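# Swing the pendulum ball to topple only the red pin

## Task

Use the hanging ball as a pendulum and strike the red pin so that it falls over or leaves the raised deck, while every other pin stays upright on the deck. Before a pin is down, nothing but other pins, the ball or the ball's cord may contact it, and the ball or cord count only if the robot's final contact with them happened while the ball was pulled well back from its rest point, on the side away from the pins. After the red pin is down, the ball or cord may still brush upright pins, provided the robot is touching neither of them at that time. The robot must never contact any pin. The stand, deck and base board form a single unfixed piece: from the release of the ball (once it has been drawn well back) until the red pin is down, neither the robot nor anything from the bench may touch that piece. Until the red pin is down, no pin may lean strongly, tip or fall because that piece was bumped or tilted, or while the robot is in contact with the ball or cord. The robot must also stay off the ball and cord whenever a pin is being struck or leaning strongly, and for a short time afterwards. Any violation fails the task, and an outcome that holds only because the robot is keeping something in place does not count. Knocking or placing anything off the table also fails.

## Robot and tools

Robot: two arms, left_arm and right_arm, each ending in a two-finger gripper. Names are not image sides. The fingers point along the gripper's own +z and close along its y. The reported end_effector_position is the spot between the pads when shut; closed fingertips extend about 33 mm past it, open ones about 9 mm, and closing pushes the tips roughly 24 mm farther from the arm, so keep clearance above surfaces.

Scene frame (used in results): origin on the table top midway between the arms, +z up, +x outward across the table, left_arm on the +y side. Results print each gripper's end_effector_position in metres and end_effector_quat_wxyz. Printed positions may be somewhat off, especially at long reach. "Hand target" lines show the pose each controller is currently driving toward. A "pose unreachable" line means a clearance check altered or blocked the command to the arm it names.

The row: every moving call uses rows of 18 numbers, one list covering both arms: left_arm dx, dy, dz, rx, ry, rz, left_gripper position, force_limit, speed, then the same nine for right_arm/right_gripper. All values lie in [-1, 1]. dx..rz are offsets, not poses: expressed in that gripper's own axes and measured from its measured pose when the action begins (for a call's first action, the pose in the latest result of this scene). Scale: 1.0 = 0.6 m or 180 degrees; rx, ry, rz form a single rotation vector. Gripper position: +1 fully open (140 mm), about -0.8 pads touching, -1 closes until blocked. force_limit: roughly 14 N at -1, 60 N at 0, 107 N at +1 (parts up to 40 mm wide). speed: pad gap rate about 30 mm/s at -1, 140 at 0, 250 at +1. To leave a gripper unchanged, repeat its last three values; a 0 is a real command.

execute_actions(actions): a list of actions, each a table of up to 15 rows; each row lasts one 1/30 s step, and a short table repeats its final row to fill 15 steps. Every row is an offset from the action's starting pose, not from the prior row. An empty list just returns state and images. Each step the command is clipped to within 70 mm and 16 degrees of the measured pose, so large offsets take several actions; after an action an arm continues only to its last clipped pose. Position is favoured over orientation when both cannot be met.

move(target, speed, stop_force, blocking): target is one 18-number row whose offsets count from the pose in the scene's last result that shows one; grippers go in straight lines and all paths finish together in 0.5 to 10 s (longer ones are cut off at 10 s). speed is the top path speed in m/s, 0.002 to 0.5 (default 0.25); rotation is capped at twice that in rad/s. Paths ignore obstacles and the other arm, may lag, stray or overshoot speed near a straight arm. Finger values apply at the start. stop_force (N, 20 to 80, shared) ends an arm's path when the joint-torque-estimated push against its direction rises that much over 2 steps; that arm then backs to its position 2 steps earlier and holds. Not allowed before 0.2 s of scene time, unreliable if the gripper rotates during the move, unavailable near stretched poses, and fast moves can trigger it falsely or still fault. Omit it when pulling away from something you press on. An arm commanded within 1.5 mm and 0.5 degrees of its pose counts as still. blocking=false returns after 0.5 s while motion continues (not combinable with stop_force); use wait(0) to check, and wait or stop before sending new motion. The result adds a "move:" line: ending such as done, off_target, moving, held, fault or contact (stop_force ended the path; outranks others), plus limits (paced = pose clipped; held = a check blocked steps, after which the arm may surge fast), and each gripper's distance from its target.

wait(seconds): 0 to 10; arms hold their last command, a running move continues. stop(): brakes the current move (needs room; fingers keep going). zoom_image(camera, region): region [x0, y0, x1, y1] in pixels, at most 504 by 504, from cam_head_left, cam_head_right, cam_high, cam_low (896x504) or cam_left_wrist, cam_right_wrist (504x504). finished_scene(scene): ends the current scene by its number, irreversibly, and reports success.

Gripping: send position -1 and confirm object_status 2. Status codes: 0 moving, 1 blocked while opening, 2 blocked while closing, 3 reached target or pads met. To squeeze harder while at 2, raise force_limit and nudge position (-1 to -0.98 or back). position_measured is in counts: 3 open, 230 pads together.

Safety: the arms are stiff; commanding even slightly beyond a firm contact can fault. A joint reaching its load limit (waist, shoulder, elbow 145 N m; forearm roll, wrist pitch, wrist roll 36.4 N m) or an outside force of 150 N freezes that arm for 10 s and drops the rest of the call. Keep the arms from hitting each other. Held loads heat motors; a MOTOR HOT warning precedes an OVER-TEMPERATURE FAULT brake. Objects may occasionally be nudged by outside pushes. For this task: grasp or push the ball back gently, away from the pins, release it only once it is well back, then keep clear of ball, cord, pins and the loose stand/deck/base until the red pin is down. Avoid drops, slams and hard pushes.

Each tool is called after "Call:" as a command line: name --argument value for each argument, lists and objects as JSON in quotes; but a table of rows of numbers goes row by row, as --pt "numbers of a row", without its own name.

## Session

Call:
execute_actions --actions '[]'

Scene clock: 0.00 s.
left_arm: end_effector_position=(+0.6175, +0.1819, +0.1870) position_measured=3 object_status=3 end_effector_quat_wxyz=(+0.045, +0.866, -0.455, +0.203) | right_arm: end_effector_position=(+0.4407, -0.1378, +0.0999) position_measured=3 object_status=3 end_effector_quat_wxyz=(-0.224, +0.902, +0.356, -0.098)
Joint positions: left_arm=[-0.188  0.07  -0.216  0.325 -0.985  0.453] | right_arm=[ 0.282  0.466  0.27  -0.436 -1.612  2.045]
Joint velocities: left_arm=[ 0.     0.     0.    -0.001 -0.    -0.   ] | right_arm=[ 0.     0.     0.001  0.    -0.     0.001]
Hand target (left_arm): +0.618, +0.182, +0.187; +0.045, +0.866, -0.455, +0.203
Hand target (right_arm): +0.441, -0.138, +0.100; -0.224, +0.902, +0.356, -0.098

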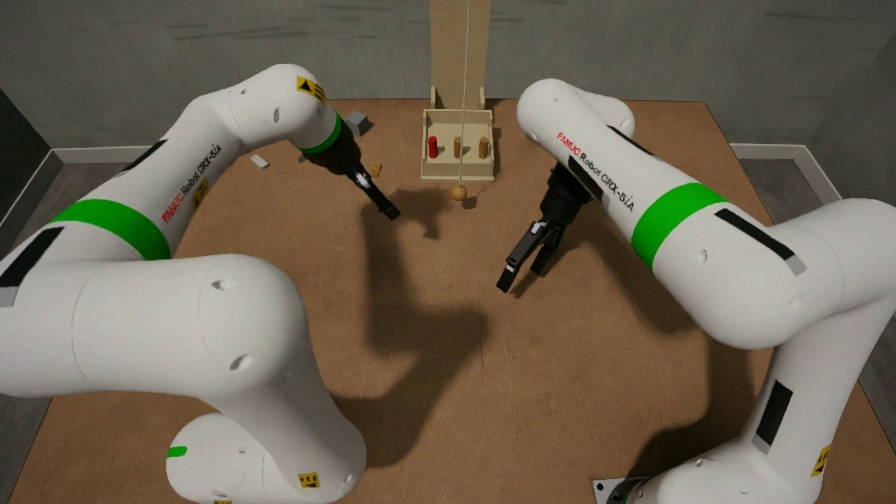

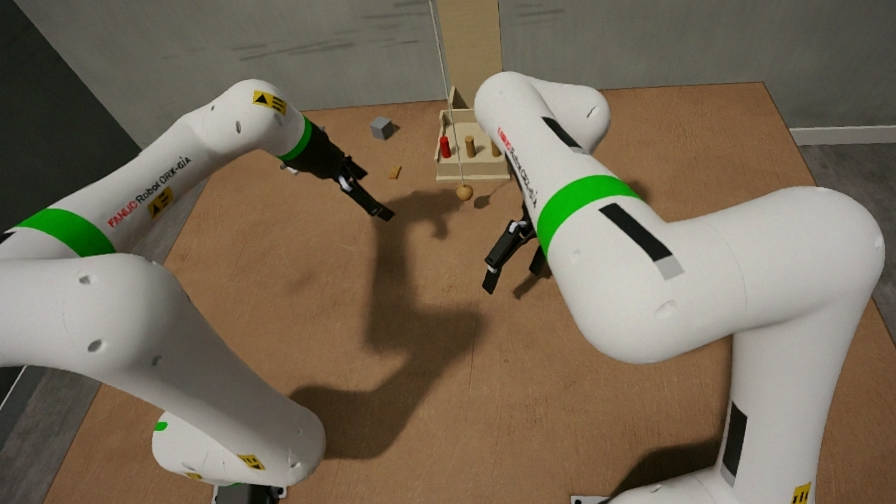

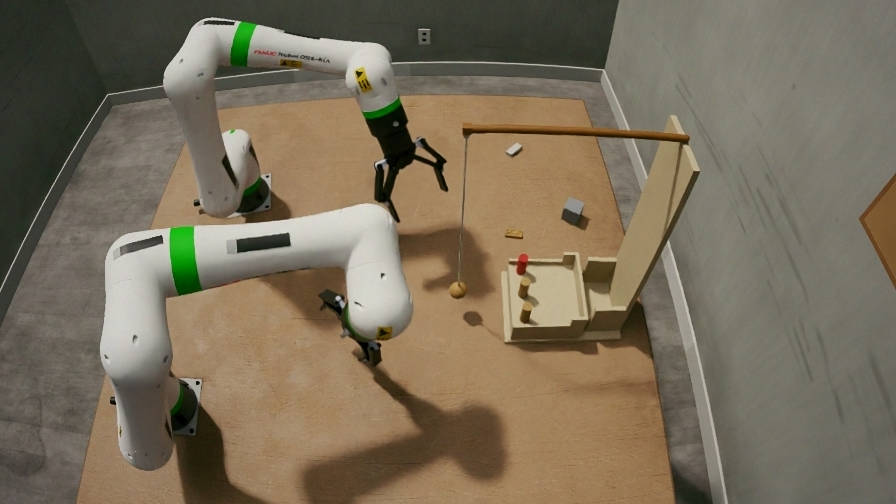

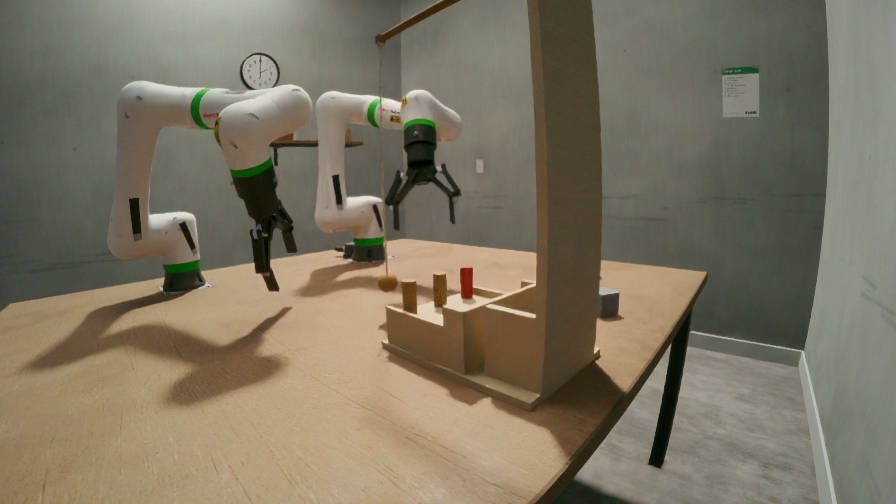

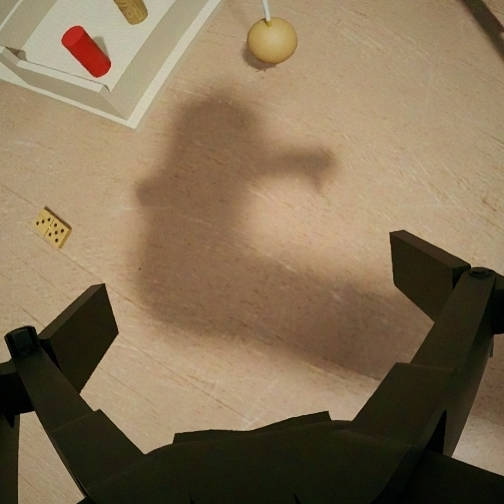

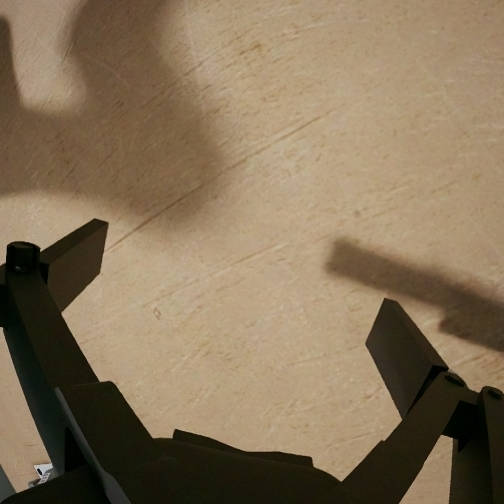

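Call:
move --target '[0,0,-0.3,0,0,0,1,0,0,0.21,0.02,-0.053,-0.19,0.275,0.043,1,-1,1]'

Scene clock: 12.13 s.
left_arm: end_effector_position=(+0.5614, +0.2290, +0.3514) position_measured=3 object_status=3 end_effector_quat_wxyz=(+0.045, +0.866, -0.455, +0.203) | right_arm: end_effector_position=(+0.5500, -0.0688, +0.1210) position_measured=3 object_status=3 end_effector_quat_wxyz=(-0.082, +0.910, +0.189, +0.361)
Joint positions: left_arm=[-0.065 -0.095  0.009  0.312 -1.393  0.457] | right_arm=[ 0.54   0.017 -0.742  1.035 -0.114  0.416]
Joint velocities: left_arm=[-0.     0.     0.001 -0.     0.001 -0.   ] | right_arm=[-0.123 -0.008 -0.084  0.525  0.097 -0.44 ]
Hand target (left_arm): +0.561, +0.229, +0.351; +0.045, +0.866, -0.455, +0.203
Hand target (right_arm): +0.550, -0.069, +0.121; -0.081, +0.909, +0.188, +0.362
Off the commanded pose (left_arm): 0.000 m, 0 deg.
Off the commanded pose (right_arm): 0.001 m, 2 deg.
move: done

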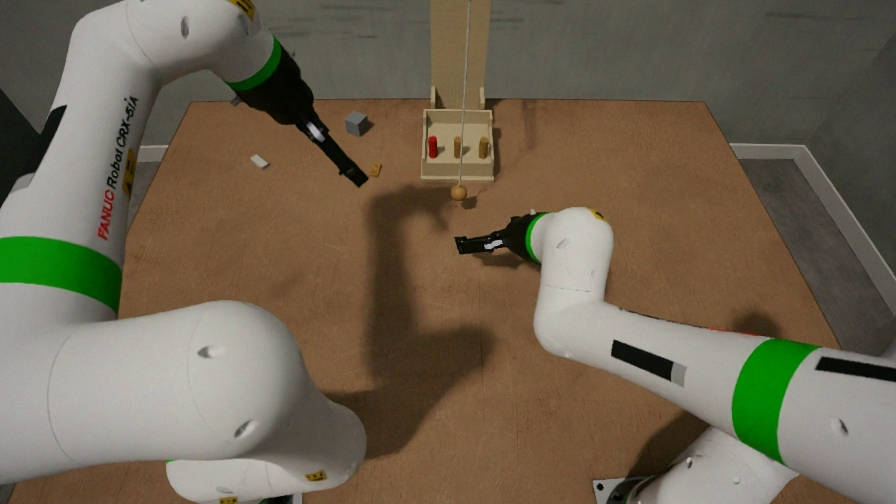

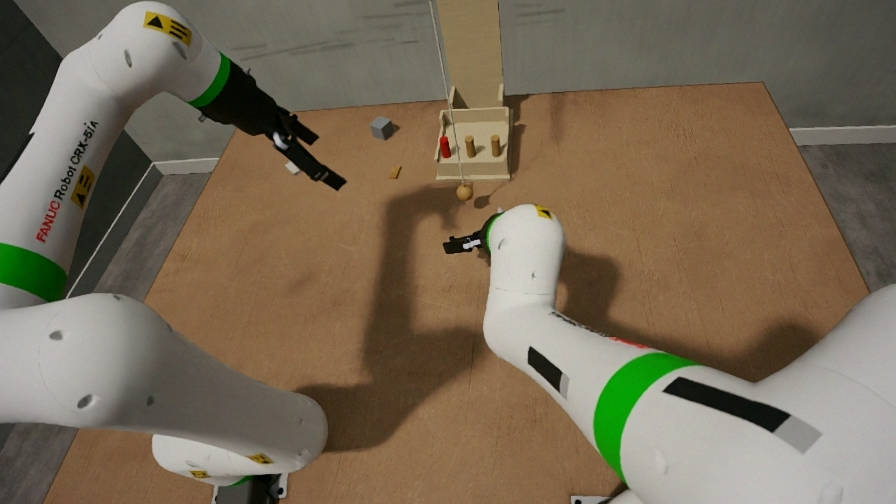

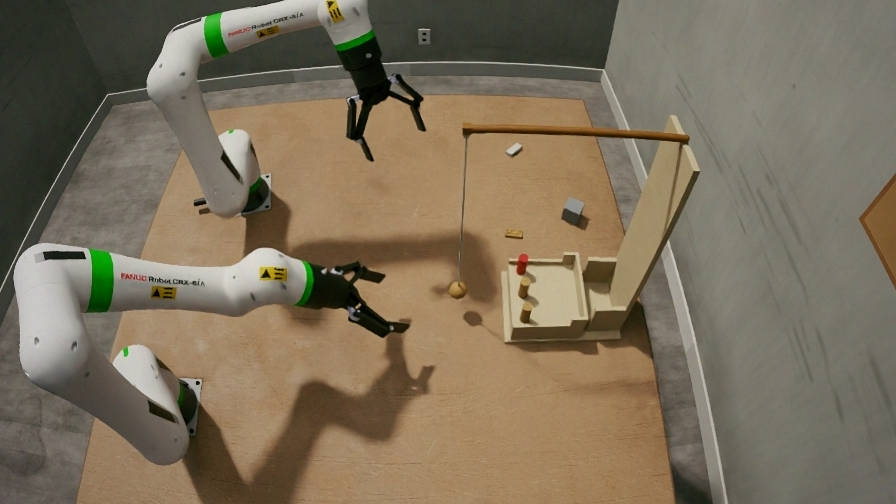

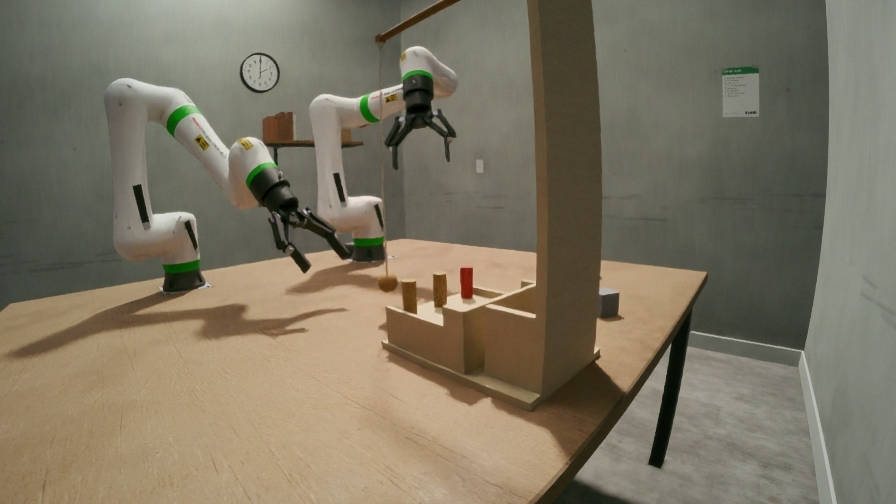

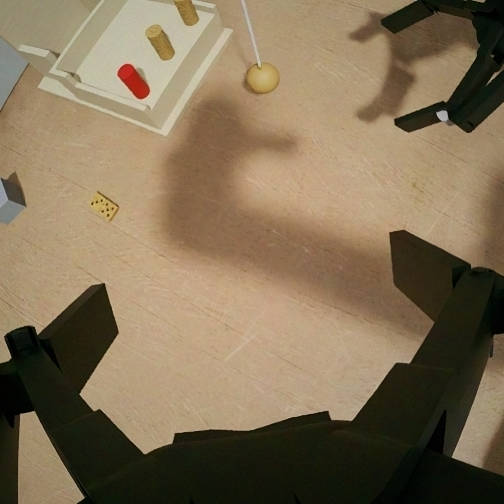

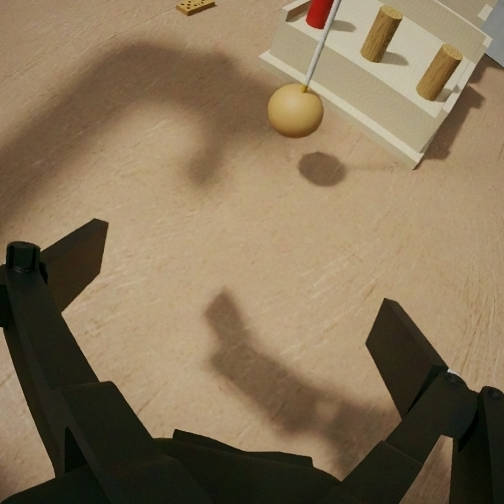

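Call:
move --target '[0,0,0,0,0,0,1,0,0,0.095,0.005,0.165,0,-0.08,0,1,-1,1]' --speed 0.15

Scene clock: 17.97 s.
left_arm: end_effector_position=(+0.5614, +0.2290, +0.3514) position_measured=3 object_status=3 end_effector_quat_wxyz=(+0.045, +0.866, -0.455, +0.203) | right_arm: end_effector_position=(+0.6511, -0.0273, +0.0878) position_measured=3 object_status=3 end_effector_quat_wxyz=(-0.057, +0.948, +0.198, +0.244)
Joint positions: left_arm=[-0.065 -0.095  0.009  0.312 -1.393  0.457] | right_arm=[ 0.594  0.424  0.     0.15  -0.654  1.261]
Joint velocities: left_arm=[-0.    -0.    -0.     0.001  0.001 -0.   ] | right_arm=[-0.    -0.     0.002 -0.001 -0.002  0.003]
Hand target (left_arm): +0.561, +0.229, +0.351; +0.045, +0.866, -0.455, +0.203
Hand target (right_arm): +0.651, -0.027, +0.088; -0.057, +0.948, +0.198, +0.244
Off the commanded pose (left_arm): 0.000 m, 0 deg.
Off the commanded pose (right_arm): 0.000 m, 0 deg.
move: done

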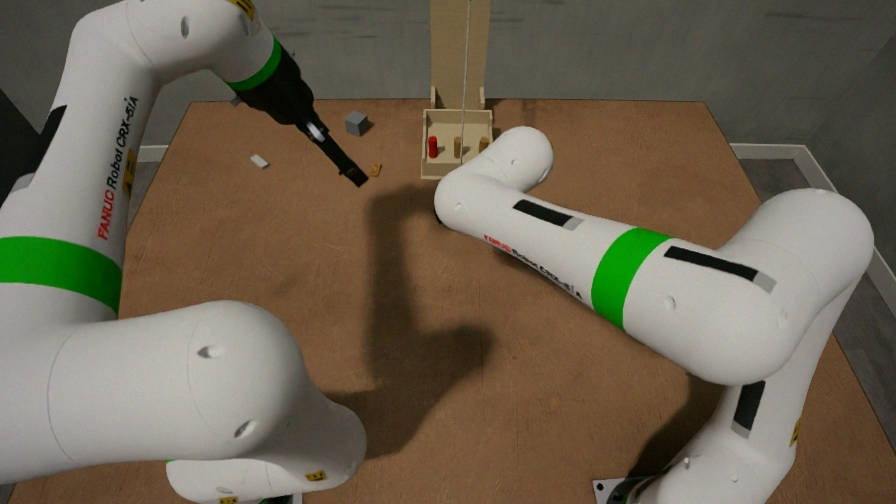

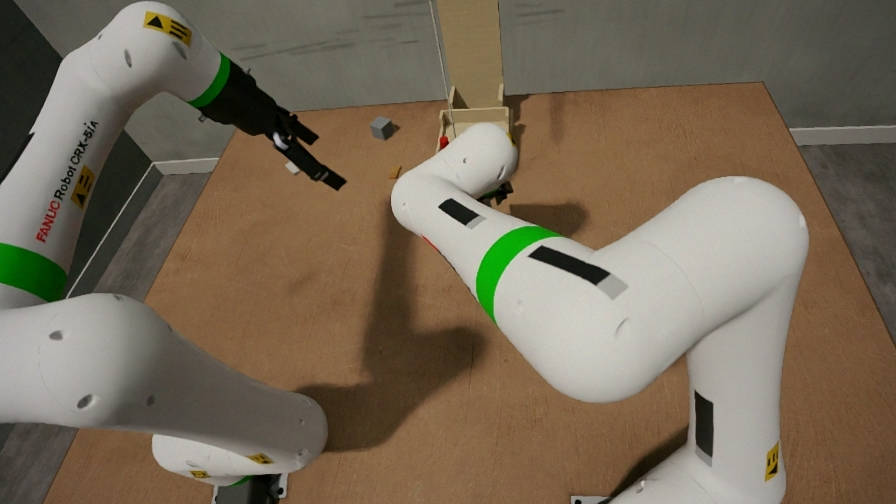

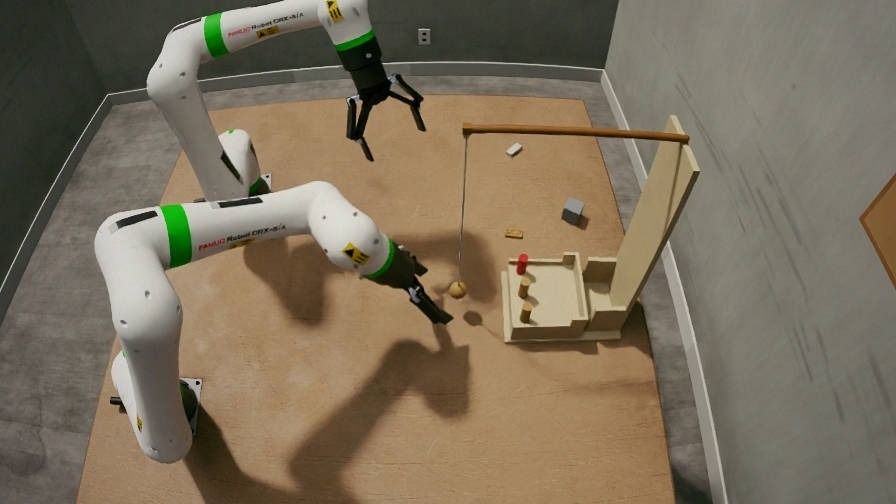

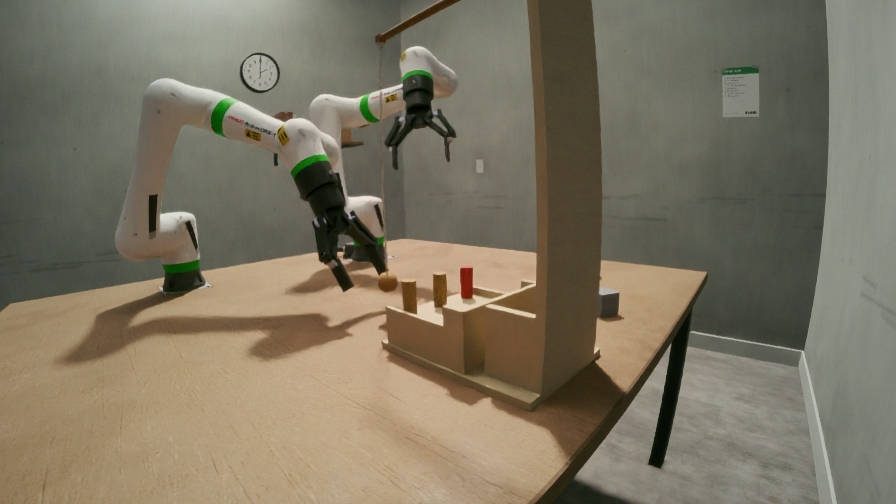

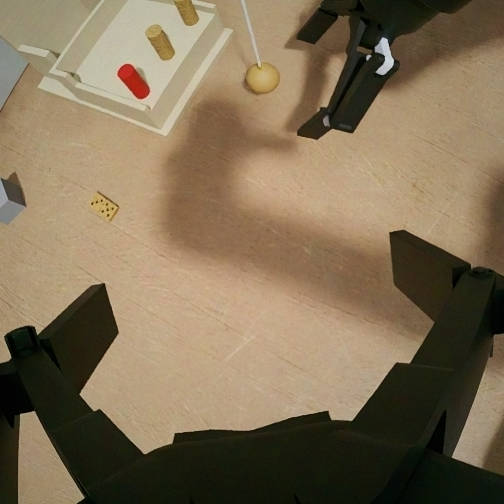

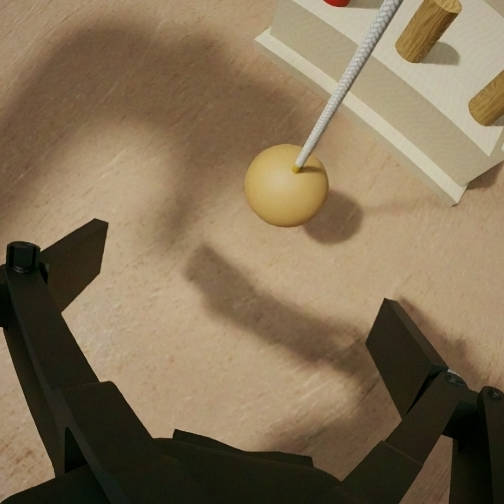

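Call:
move --target '[0,0,0,0,0,0,1,0,0,0.08,0.008,0.045,0,0,0,0.3,-1,0]' --speed 0.1

Scene clock: 22.60 s.
left_arm: end_effector_position=(+0.5614, +0.2290, +0.3514) position_measured=3 object_status=3 end_effector_quat_wxyz=(+0.045, +0.866, -0.455, +0.203) | right_arm: end_effector_position=(+0.7033, -0.0096, +0.0873) position_measured=91 object_status=3 end_effector_quat_wxyz=(-0.057, +0.948, +0.198, +0.244)
Joint positions: left_arm=[-0.065 -0.095  0.009  0.312 -1.393  0.457] | right_arm=[ 0.568  0.555  0.201  0.12  -0.72   1.312]
Joint velocities: left_arm=[ 0.     0.    -0.    -0.    -0.001 -0.001] | right_arm=[ 0.    -0.001  0.002 -0.001 -0.001 -0.001]
Hand target (left_arm): +0.561, +0.229, +0.351; +0.045, +0.866, -0.455, +0.203
Hand target (right_arm): +0.703, -0.010, +0.087; -0.057, +0.948, +0.198, +0.244
Off the commanded pose (left_arm): 0.000 m, 0 deg.
Off the commanded pose (right_arm): 0.000 m, 0 deg.
move: done

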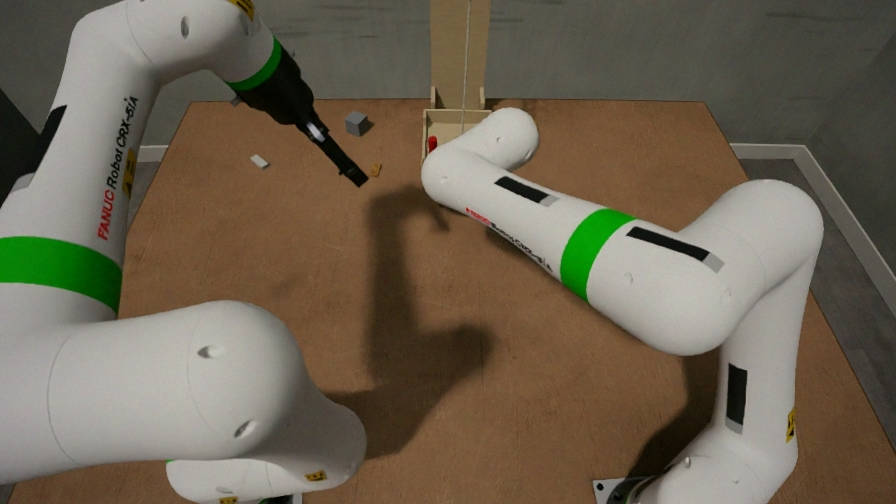

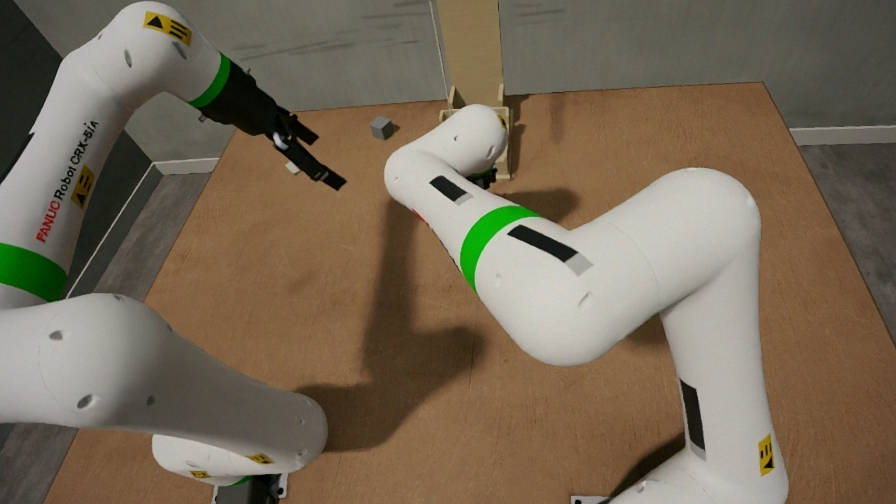

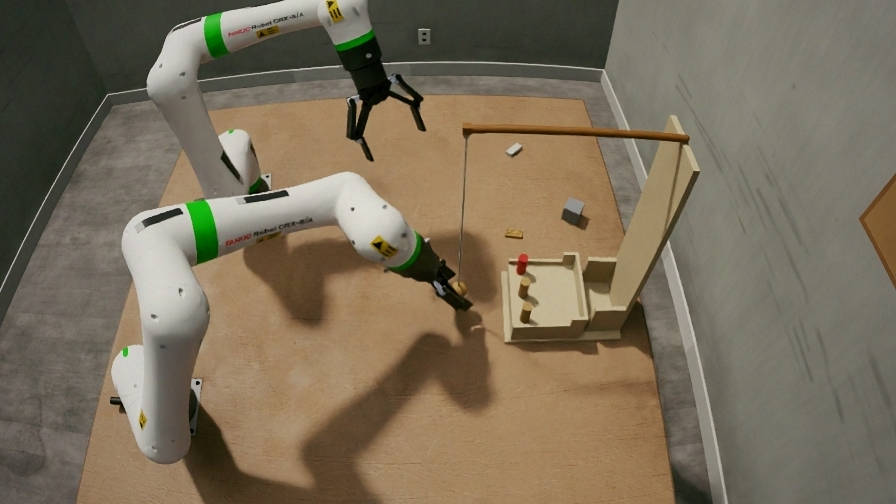

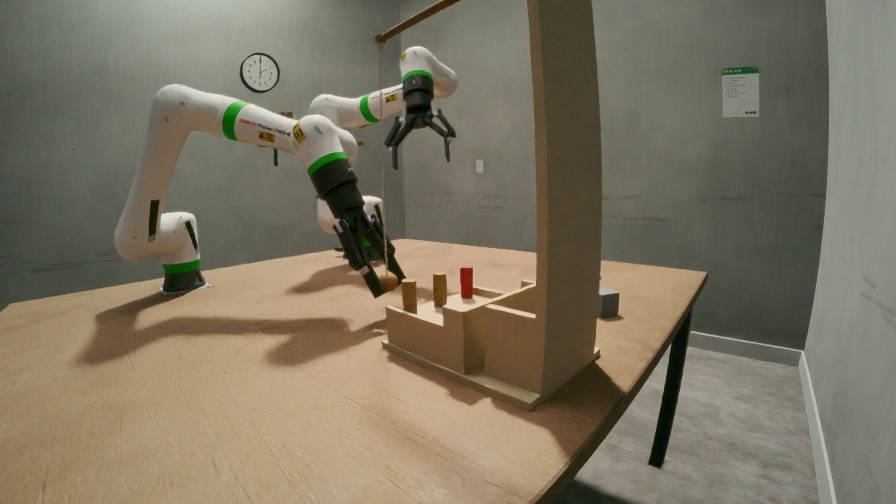

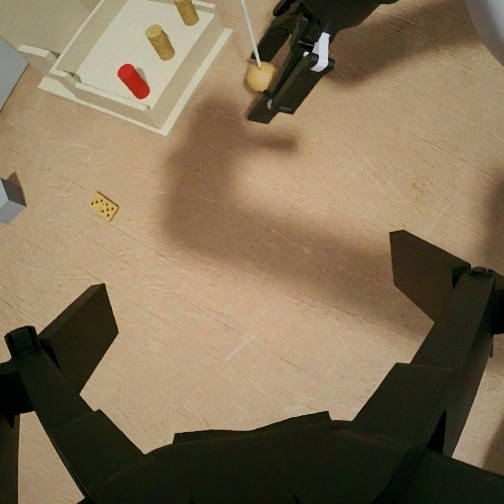

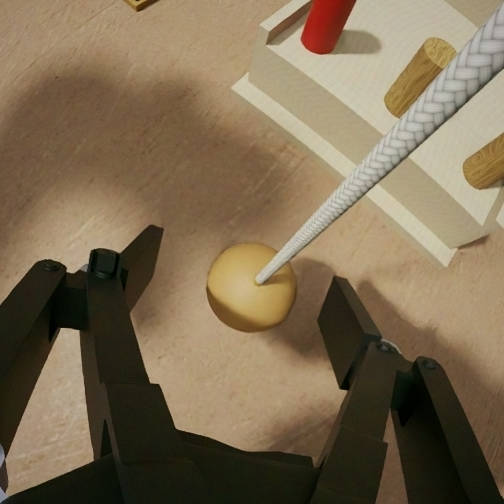

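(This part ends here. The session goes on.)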